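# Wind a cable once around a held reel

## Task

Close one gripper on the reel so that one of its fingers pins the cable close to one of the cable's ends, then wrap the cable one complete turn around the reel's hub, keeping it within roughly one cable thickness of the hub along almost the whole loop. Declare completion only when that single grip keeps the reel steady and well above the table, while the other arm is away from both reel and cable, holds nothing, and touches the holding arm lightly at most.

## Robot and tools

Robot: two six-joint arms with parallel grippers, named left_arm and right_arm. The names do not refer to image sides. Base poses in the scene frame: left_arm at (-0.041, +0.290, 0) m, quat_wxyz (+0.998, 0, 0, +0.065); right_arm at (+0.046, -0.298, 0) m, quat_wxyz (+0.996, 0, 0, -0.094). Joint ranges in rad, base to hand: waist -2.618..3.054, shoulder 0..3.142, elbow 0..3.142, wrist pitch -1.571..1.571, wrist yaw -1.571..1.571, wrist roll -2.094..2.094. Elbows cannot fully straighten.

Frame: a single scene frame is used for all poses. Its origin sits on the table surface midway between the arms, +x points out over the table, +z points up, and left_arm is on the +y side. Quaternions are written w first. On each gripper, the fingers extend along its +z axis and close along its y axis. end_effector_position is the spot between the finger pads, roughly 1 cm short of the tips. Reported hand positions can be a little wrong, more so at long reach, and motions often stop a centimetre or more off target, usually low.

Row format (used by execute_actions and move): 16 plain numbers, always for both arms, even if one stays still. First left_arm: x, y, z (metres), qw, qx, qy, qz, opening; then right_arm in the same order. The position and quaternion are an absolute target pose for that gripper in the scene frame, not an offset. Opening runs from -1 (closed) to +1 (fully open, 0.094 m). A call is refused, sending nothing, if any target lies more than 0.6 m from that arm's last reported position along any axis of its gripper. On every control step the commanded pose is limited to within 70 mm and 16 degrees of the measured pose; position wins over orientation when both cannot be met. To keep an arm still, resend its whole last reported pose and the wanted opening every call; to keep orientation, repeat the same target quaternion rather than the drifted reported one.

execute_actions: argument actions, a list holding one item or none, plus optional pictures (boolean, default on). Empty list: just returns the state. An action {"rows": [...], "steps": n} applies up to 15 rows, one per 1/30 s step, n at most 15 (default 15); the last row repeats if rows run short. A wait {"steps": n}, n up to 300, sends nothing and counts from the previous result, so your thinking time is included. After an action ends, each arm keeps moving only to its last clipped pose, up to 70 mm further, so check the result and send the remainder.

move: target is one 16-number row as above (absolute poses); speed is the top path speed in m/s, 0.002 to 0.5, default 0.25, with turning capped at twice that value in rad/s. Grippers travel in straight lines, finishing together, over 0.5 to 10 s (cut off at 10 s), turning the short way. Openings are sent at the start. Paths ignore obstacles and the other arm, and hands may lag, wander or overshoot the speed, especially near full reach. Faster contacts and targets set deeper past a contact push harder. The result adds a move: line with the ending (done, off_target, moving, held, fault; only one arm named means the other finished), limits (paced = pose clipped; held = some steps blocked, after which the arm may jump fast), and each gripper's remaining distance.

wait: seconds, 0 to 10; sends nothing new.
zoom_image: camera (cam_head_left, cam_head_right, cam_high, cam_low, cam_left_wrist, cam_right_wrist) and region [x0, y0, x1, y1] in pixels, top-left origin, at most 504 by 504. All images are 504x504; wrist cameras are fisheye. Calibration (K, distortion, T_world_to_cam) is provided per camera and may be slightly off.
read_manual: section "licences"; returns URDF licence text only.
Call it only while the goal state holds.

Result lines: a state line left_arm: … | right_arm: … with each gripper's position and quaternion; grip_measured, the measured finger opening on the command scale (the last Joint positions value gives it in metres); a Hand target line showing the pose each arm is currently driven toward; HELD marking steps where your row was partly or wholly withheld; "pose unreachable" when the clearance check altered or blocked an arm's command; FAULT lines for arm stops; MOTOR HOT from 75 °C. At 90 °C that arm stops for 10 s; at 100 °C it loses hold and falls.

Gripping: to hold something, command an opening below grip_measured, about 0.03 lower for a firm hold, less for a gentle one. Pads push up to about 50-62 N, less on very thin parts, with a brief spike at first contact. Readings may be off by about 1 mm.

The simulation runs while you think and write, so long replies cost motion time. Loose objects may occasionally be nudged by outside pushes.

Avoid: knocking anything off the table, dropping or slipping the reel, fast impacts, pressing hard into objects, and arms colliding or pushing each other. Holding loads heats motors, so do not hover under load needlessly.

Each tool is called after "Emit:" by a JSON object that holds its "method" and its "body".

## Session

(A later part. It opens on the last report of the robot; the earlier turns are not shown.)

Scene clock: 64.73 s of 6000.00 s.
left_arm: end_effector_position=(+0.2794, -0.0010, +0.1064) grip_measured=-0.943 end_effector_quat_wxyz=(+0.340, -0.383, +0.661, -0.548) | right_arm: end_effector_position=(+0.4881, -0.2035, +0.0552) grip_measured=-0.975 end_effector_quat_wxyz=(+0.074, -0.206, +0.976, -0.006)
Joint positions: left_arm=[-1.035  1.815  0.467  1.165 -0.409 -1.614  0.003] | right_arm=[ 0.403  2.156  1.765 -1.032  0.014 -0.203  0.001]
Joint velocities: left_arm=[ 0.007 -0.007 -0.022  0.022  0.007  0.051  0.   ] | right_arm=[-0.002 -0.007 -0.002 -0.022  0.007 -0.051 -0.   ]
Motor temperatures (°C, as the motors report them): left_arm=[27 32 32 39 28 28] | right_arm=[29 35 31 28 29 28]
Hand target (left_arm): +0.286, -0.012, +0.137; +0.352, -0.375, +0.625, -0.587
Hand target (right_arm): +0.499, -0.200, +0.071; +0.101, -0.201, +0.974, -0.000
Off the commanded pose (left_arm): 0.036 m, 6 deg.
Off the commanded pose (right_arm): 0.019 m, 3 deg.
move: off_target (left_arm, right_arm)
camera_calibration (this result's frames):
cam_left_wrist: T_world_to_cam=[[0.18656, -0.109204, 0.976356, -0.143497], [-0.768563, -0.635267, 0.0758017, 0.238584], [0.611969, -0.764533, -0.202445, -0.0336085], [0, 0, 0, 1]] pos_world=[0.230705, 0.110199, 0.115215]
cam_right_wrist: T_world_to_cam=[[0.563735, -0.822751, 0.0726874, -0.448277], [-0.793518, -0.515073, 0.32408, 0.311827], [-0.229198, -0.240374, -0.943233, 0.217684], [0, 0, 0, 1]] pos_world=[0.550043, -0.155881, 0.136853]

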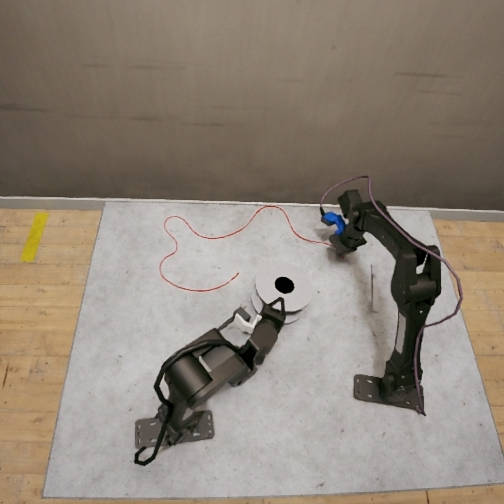

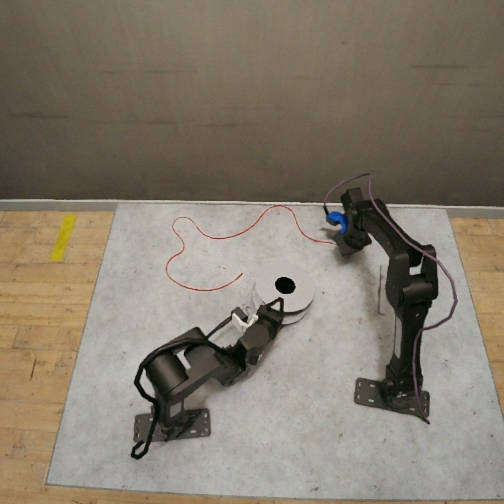

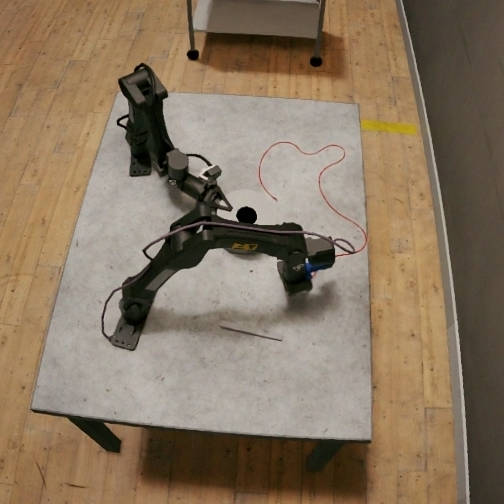

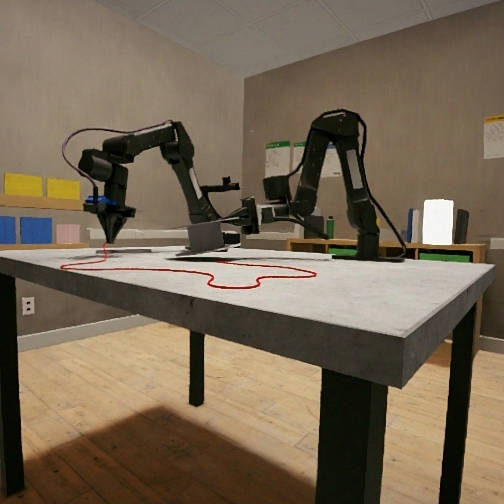

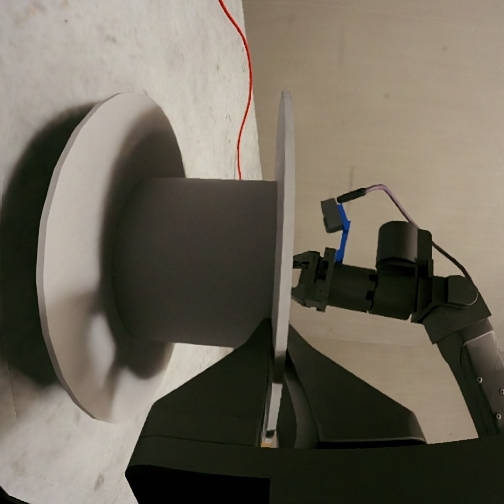

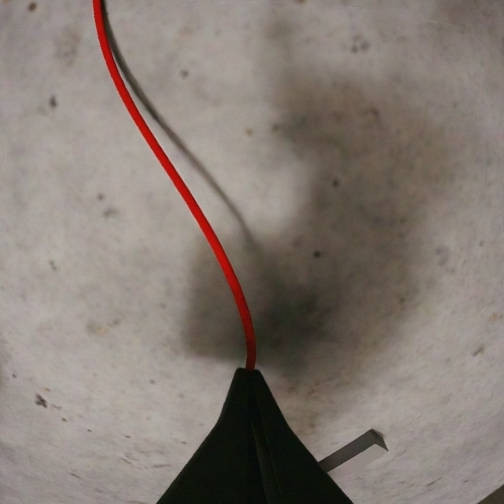

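Emit:
{"method": "move", "body": {"target": [0.29,-0.01,0.115,0.352,-0.375,0.624,-0.588,-1,0.5,-0.2,0.07,0.1,-0.2,0.97,0,-1], "speed": 0.05}}

Emit:
{"method": "move", "body": {"target": [0.285,-0.005,0.088,0.352,-0.375,0.624,-0.588,-0.45,0.5,-0.2,0.07,0.1,-0.2,0.97,0,-1], "speed": 0.05}}

Emit:
{"method": "move", "body": {"target": [0.22,0.035,0.088,0.352,-0.375,0.624,-0.588,-0.45,0.5,-0.2,0.07,0.1,-0.2,0.97,0,-1], "speed": 0.1}}

Emit:
{"method": "move", "body": {"target": [0.2,0.27,0.27,0.45,0.1,0.88,0,0,0.53,-0.08,0.06,0.2,-0.36,0.9,0.1,-1]}}

Scene clock: 85.47 s of 6000.00 s.
left_arm: end_effector_position=(+0.2816, -0.0039, +0.0938) grip_measured=-0.943 end_effector_quat_wxyz=(+0.342, -0.381, +0.650, -0.561) | right_arm: end_effector_position=(+0.4881, -0.2035, +0.0552) grip_measured=-0.975 end_effector_quat_wxyz=(+0.074, -0.206, +0.976, -0.006)
Joint positions: left_arm=[-1.035  1.929  0.467  1.312 -0.408 -1.613  0.003] | right_arm=[ 0.403  2.156  1.765 -1.032  0.014 -0.203  0.001]
Joint velocities: left_arm=[ 0.007 -0.007  0.012  0.066 -0.007  0.022 -0.   ] | right_arm=[ 0.012 -0.002 -0.012 -0.007 -0.037  0.007  0.   ]
Motor temperatures (°C, as the motors report them): left_arm=[27 32 32 41 28 28] | right_arm=[29 37 31 28 29 28]
Hand target (left_arm): +0.289, -0.009, +0.115; +0.352, -0.375, +0.625, -0.587
Hand target (right_arm): +0.499, -0.200, +0.071; +0.101, -0.201, +0.974, -0.000
Off the commanded pose (left_arm): 0.024 m, 5 deg.
Off the commanded pose (right_arm): 0.019 m, 3 deg.
After step 180, 13.40 s passed at rest.
move: off_target (left_arm, right_arm)
camera_calibration (this result's frames):
cam_left_wrist: T_world_to_cam=[[0.165943, -0.0846815, 0.982493, -0.126623], [-0.770502, -0.632941, 0.075584, 0.239961], [0.615459, -0.769555, -0.170279, -0.0437294], [0, 0, 0, 1]] pos_world=[0.232816, 0.107506, 0.0988232]
cam_right_wrist: T_world_to_cam=[[0.563735, -0.822751, 0.0726874, -0.448277], [-0.793518, -0.515073, 0.32408, 0.311827], [-0.229198, -0.240374, -0.943233, 0.217684], [0, 0, 0, 1]] pos_world=[0.550043, -0.155881, 0.136853]

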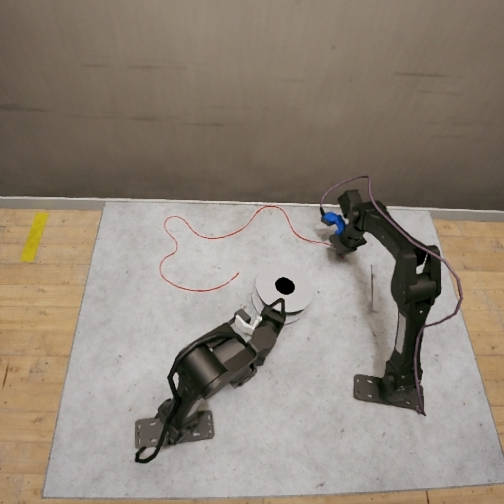

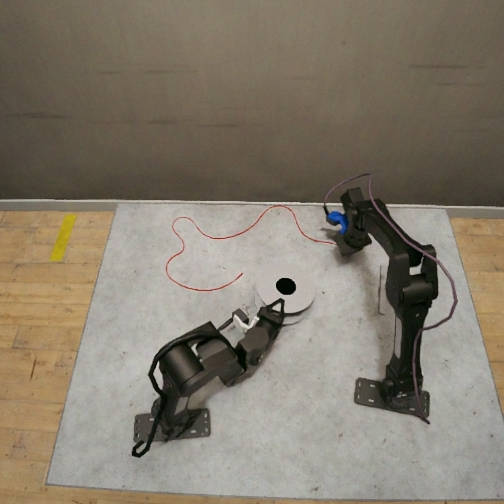

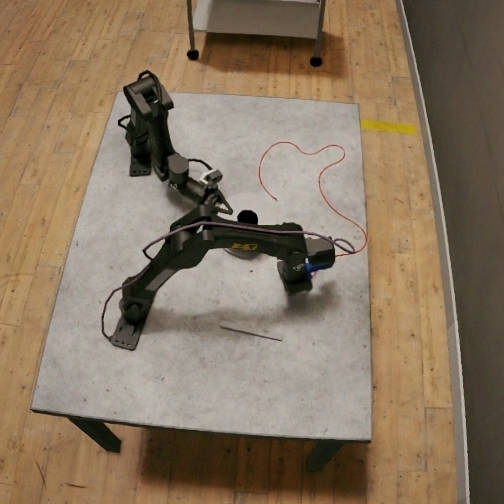

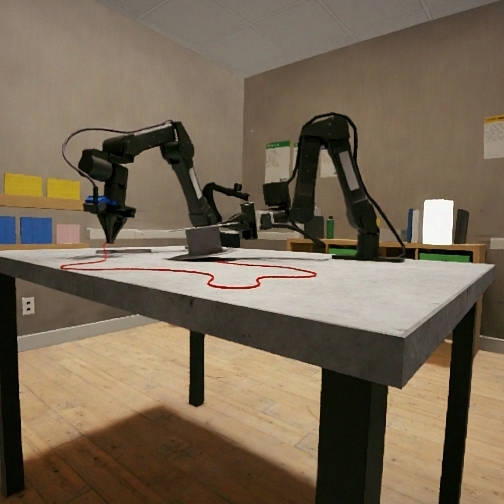

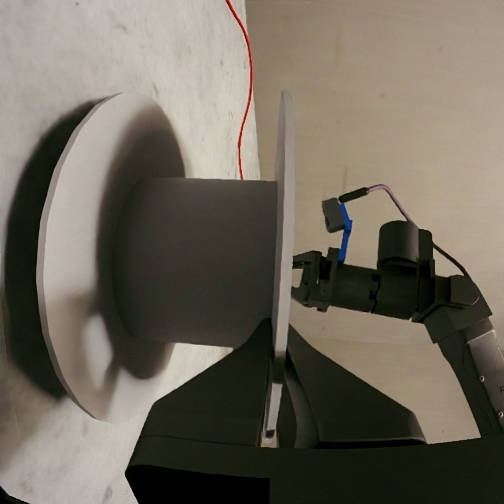

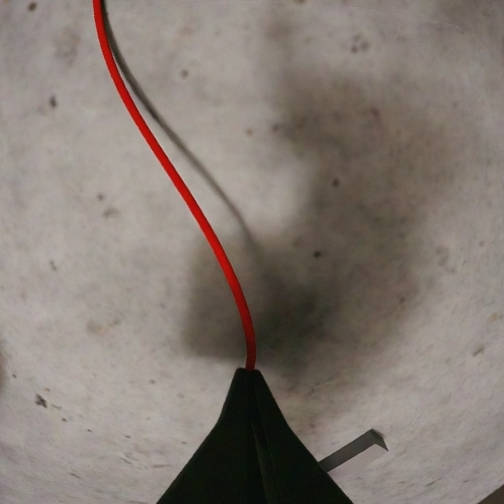

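Scene clock: 86.57 s of 6000.00 s.
left_arm: end_effector_position=(+0.2825, -0.0050, +0.0832) grip_measured=-0.453 end_effector_quat_wxyz=(+0.346, -0.379, +0.632, -0.582) | right_arm: end_effector_position=(+0.4881, -0.2035, +0.0552) grip_measured=-0.975 end_effector_quat_wxyz=(+0.074, -0.206, +0.976, -0.006)
Joint positions: left_arm=[-1.035  2.063  0.467  1.504 -0.408 -1.611  0.026] | right_arm=[ 0.403  2.156  1.765 -1.032  0.014 -0.203  0.001]
Joint velocities: left_arm=[-0.002  0.002 -0.012  0.022 -0.081  0.037  0.   ] | right_arm=[ 0.002  0.007 -0.007  0.037 -0.022 -0.037 -0.001]
Motor temperatures (°C, as the motors report them): left_arm=[27 32 32 41 28 28] | right_arm=[29 37 31 28 29 28]
Hand target (left_arm): +0.285, -0.005, +0.088; +0.352, -0.375, +0.624, -0.588
Hand target (right_arm): +0.499, -0.200, +0.071; +0.101, -0.201, +0.974, -0.000
Off the commanded pose (left_arm): 0.005 m, 1 deg.
Off the commanded pose (right_arm): 0.019 m, 3 deg.
move: off_target (right_arm)
camera_calibration (this result's frames):
cam_left_wrist: T_world_to_cam=[[0.130094, -0.041334, 0.99064, -0.106789], [-0.773349, -0.629494, 0.0752931, 0.241577], [0.620489, -0.775905, -0.113859, -0.0530621], [0, 0, 0, 1]] pos_world=[0.23364, 0.106486, 0.0815584]
cam_right_wrist: T_world_to_cam=[[0.563735, -0.822751, 0.0726874, -0.448277], [-0.793518, -0.515073, 0.32408, 0.311827], [-0.229198, -0.240374, -0.943233, 0.217684], [0, 0, 0, 1]] pos_world=[0.550043, -0.155881, 0.136853]

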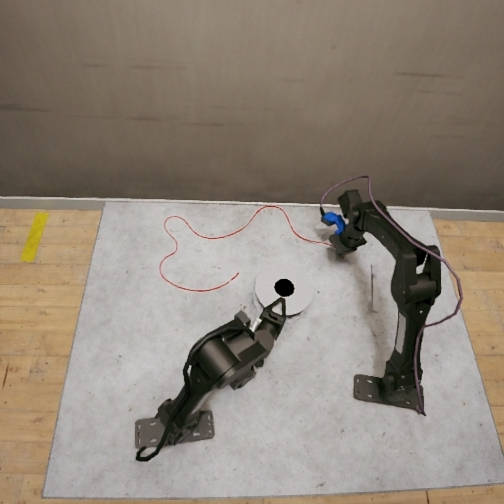

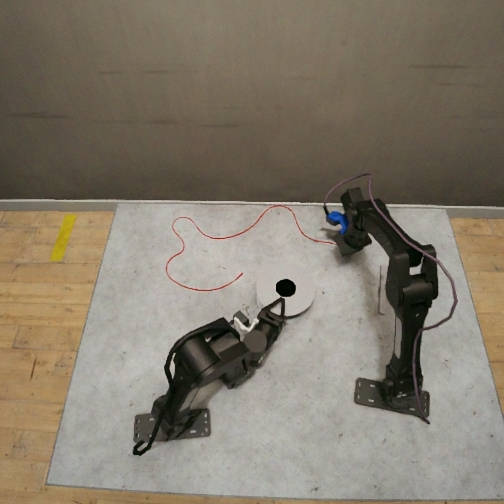

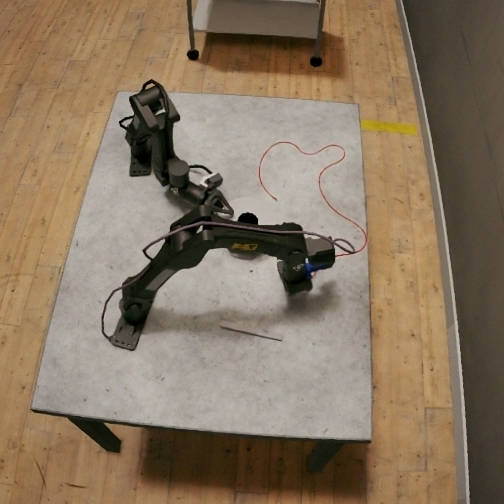

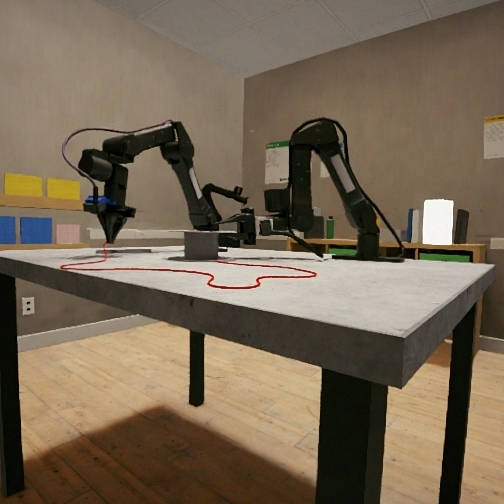

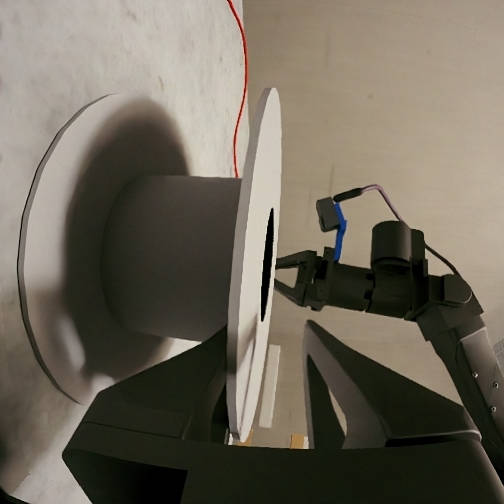

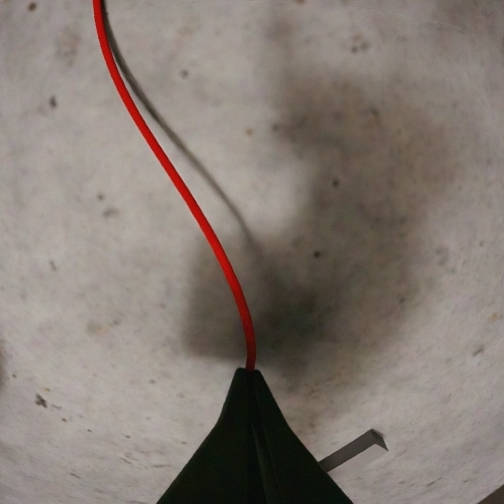

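Scene clock: 87.73 s of 6000.00 s.
left_arm: end_effector_position=(+0.2253, +0.0322, +0.0854) grip_measured=-0.453 end_effector_quat_wxyz=(+0.344, -0.387, +0.640, -0.568) | right_arm: end_effector_position=(+0.4881, -0.2035, +0.0552) grip_measured=-0.975 end_effector_quat_wxyz=(+0.074, -0.206, +0.976, -0.006)
Joint positions: left_arm=[-1.149  1.915  0.215  1.561 -0.533 -1.64   0.026] | right_arm=[ 0.403  2.156  1.765 -1.032  0.014 -0.203  0.001]
Joint velocities: left_arm=[-0.002  0.007  0.002 -0.022 -0.066  0.022 -0.   ] | right_arm=[ 0.002 -0.012  0.012 -0.007 -0.095 -0.081 -0.001]
Motor temperatures (°C, as the motors report them): left_arm=[27 32 32 41 28 28] | right_arm=[29 37 31 28 29 28]
Hand target (left_arm): +0.221, +0.035, +0.089; +0.344, -0.387, +0.638, -0.570
Hand target (right_arm): +0.499, -0.200, +0.071; +0.101, -0.201, +0.974, -0.000
Off the commanded pose (left_arm): 0.006 m, 3 deg.
Off the commanded pose (right_arm): 0.019 m, 3 deg.
joint sent to its limit (left arm) — the command would take joint 4 (wrist pitch) past its upper limit, so that joint was sent only as far as its limit.
move: off_target (left_arm, right_arm)
camera_calibration (this result's frames):
cam_left_wrist: T_world_to_cam=[[0.158697, -0.0602403, 0.985488, -0.105346], [-0.763666, -0.640144, 0.0838457, 0.218047], [0.625803, -0.76589, -0.147592, 0.0129779], [0, 0, 0, 1]] pos_world=[0.175112, 0.143175, 0.0874508]
cam_right_wrist: T_world_to_cam=[[0.563735, -0.822751, 0.0726874, -0.448277], [-0.793518, -0.515073, 0.32408, 0.311827], [-0.229198, -0.240374, -0.943233, 0.217684], [0, 0, 0, 1]] pos_world=[0.550043, -0.155881, 0.136853]

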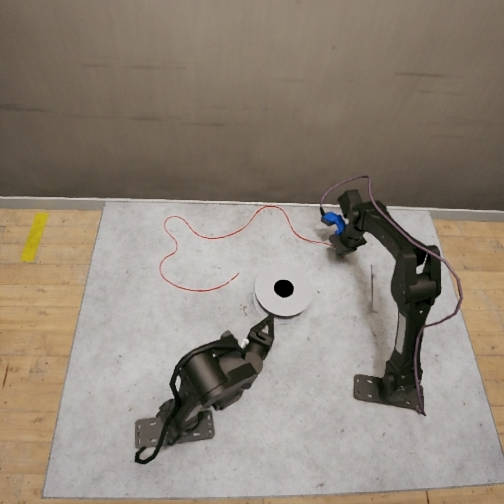

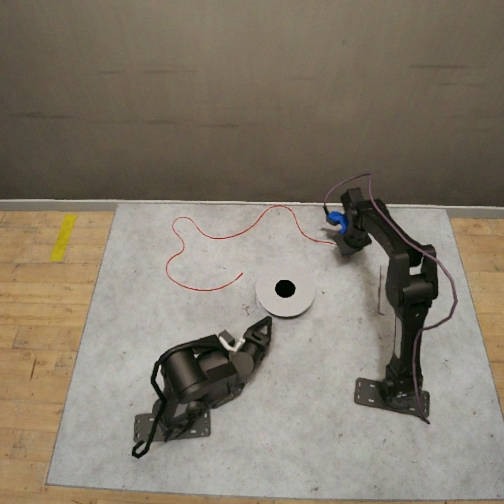

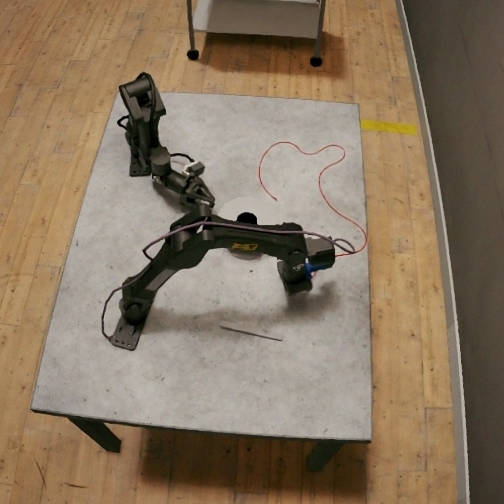

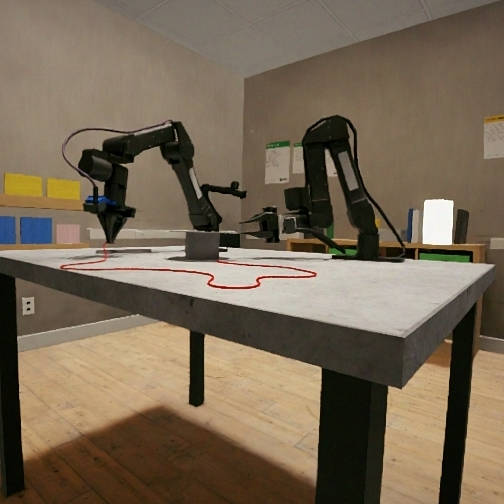

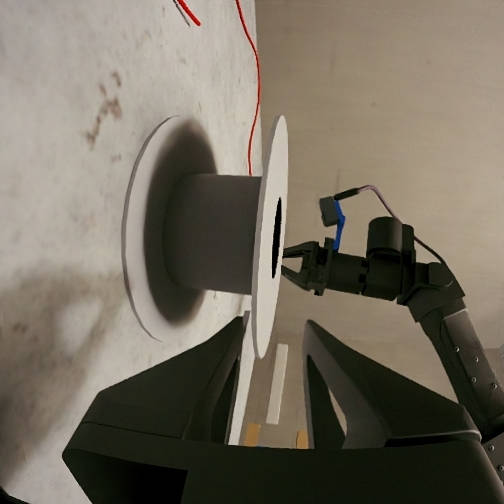

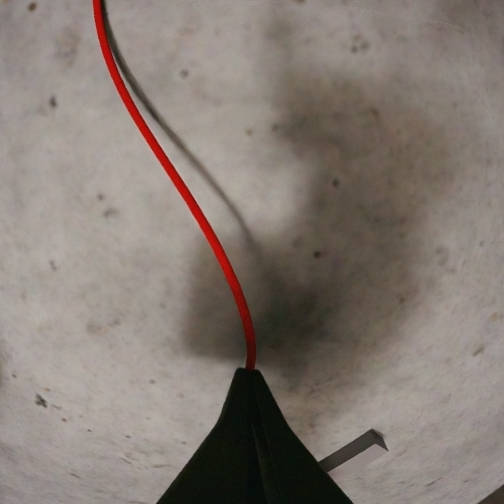

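Scene clock: 91.67 s of 6000.00 s.
left_arm: end_effector_position=(+0.2040, +0.2713, +0.2663) grip_measured=-0.003 end_effector_quat_wxyz=(+0.454, +0.096, +0.886, -0.003) | right_arm: end_effector_position=(+0.5253, -0.0894, +0.0605) grip_measured=-0.975 end_effector_quat_wxyz=(+0.195, -0.352, +0.911, +0.091)
Joint positions: left_arm=[-0.161  0.724  0.975 -0.881  0.068  0.151  0.047] | right_arm=[ 0.534  2.215  1.805 -0.766 -0.189 -0.355  0.001]
Joint velocities: left_arm=[ 0.017 -0.017 -0.032 -0.022  0.037 -0.007 -0.001] | right_arm=[-0.017 -0.012 -0.002 -0.081 -0.007 -0.051 -0.   ]
Motor temperatures (°C, as the motors report them): left_arm=[27 32 32 40 28 28] | right_arm=[29 37 31 28 29 28]
Hand target (left_arm): +0.204, +0.272, +0.273; +0.454, +0.097, +0.886, -0.002
Hand target (right_arm): +0.529, -0.080, +0.062; +0.204, -0.361, +0.905, +0.100
Off the commanded pose (left_arm): 0.006 m, 1 deg.
Off the commanded pose (right_arm): 0.011 m, 2 deg.
move: off_target (right_arm)
camera_calibration (this result's frames):
cam_left_wrist: T_world_to_cam=[[-0.120457, -0.988274, -0.0938324, 0.33034], [-0.842222, 0.151773, -0.517327, 0.300886], [0.525502, 0.0167123, -0.850628, 0.231409], [0, 0, 0, 1]] pos_world=[0.171598, 0.276933, 0.383496]
cam_right_wrist: T_world_to_cam=[[0.790859, -0.609595, 0.0541911, -0.47493], [-0.611524, -0.790629, 0.0307246, 0.295901], [0.0241156, -0.057438, -0.998058, 0.145296], [0, 0, 0, 1]] pos_world=[0.553049, -0.047221, 0.16166]

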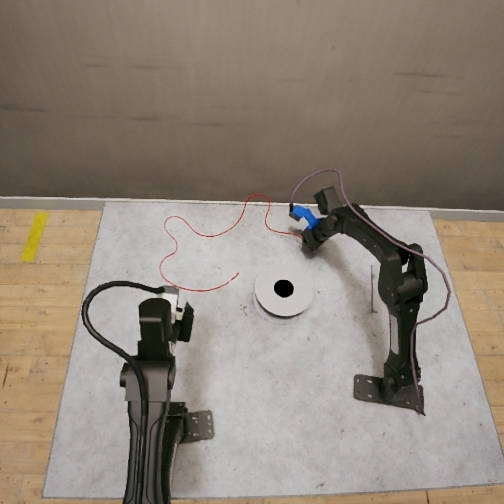

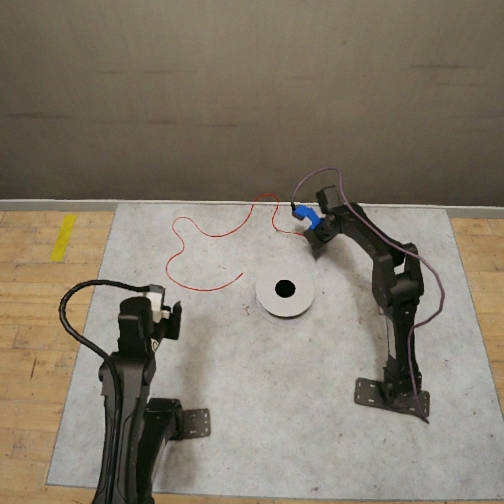

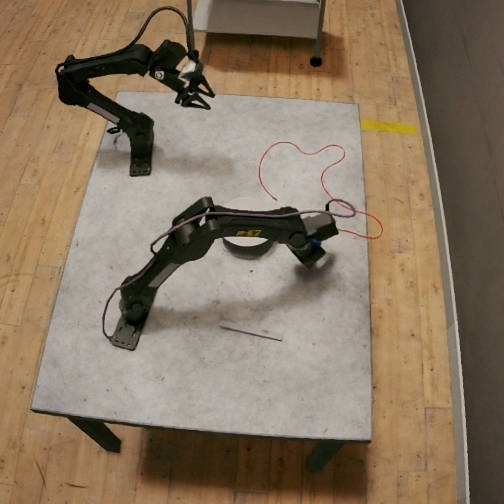

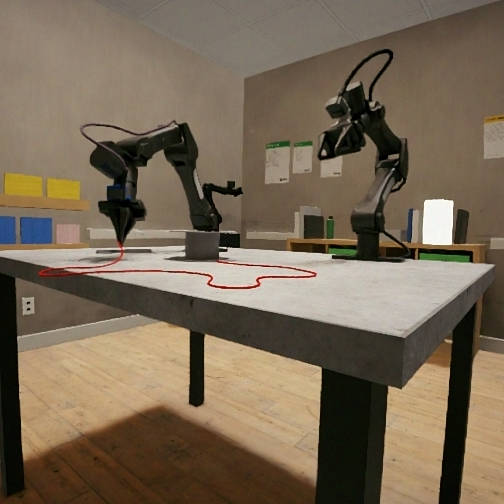

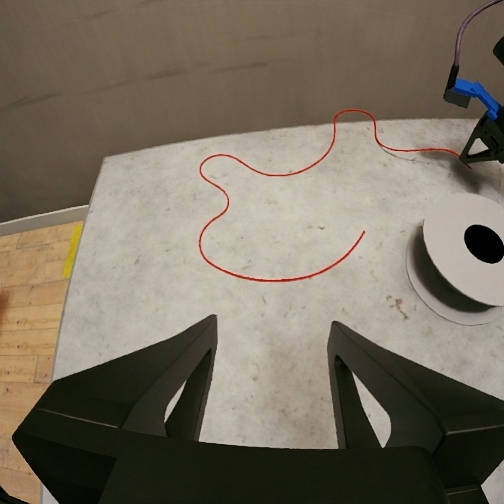

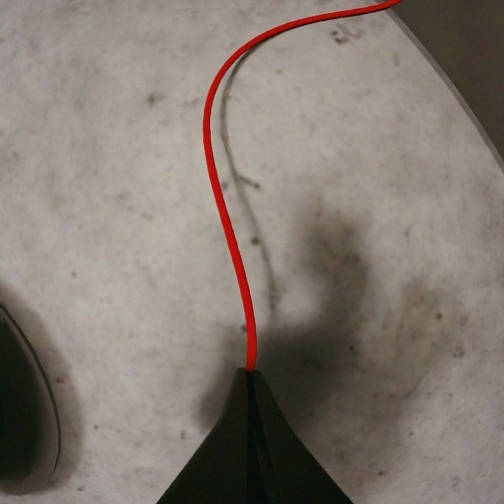

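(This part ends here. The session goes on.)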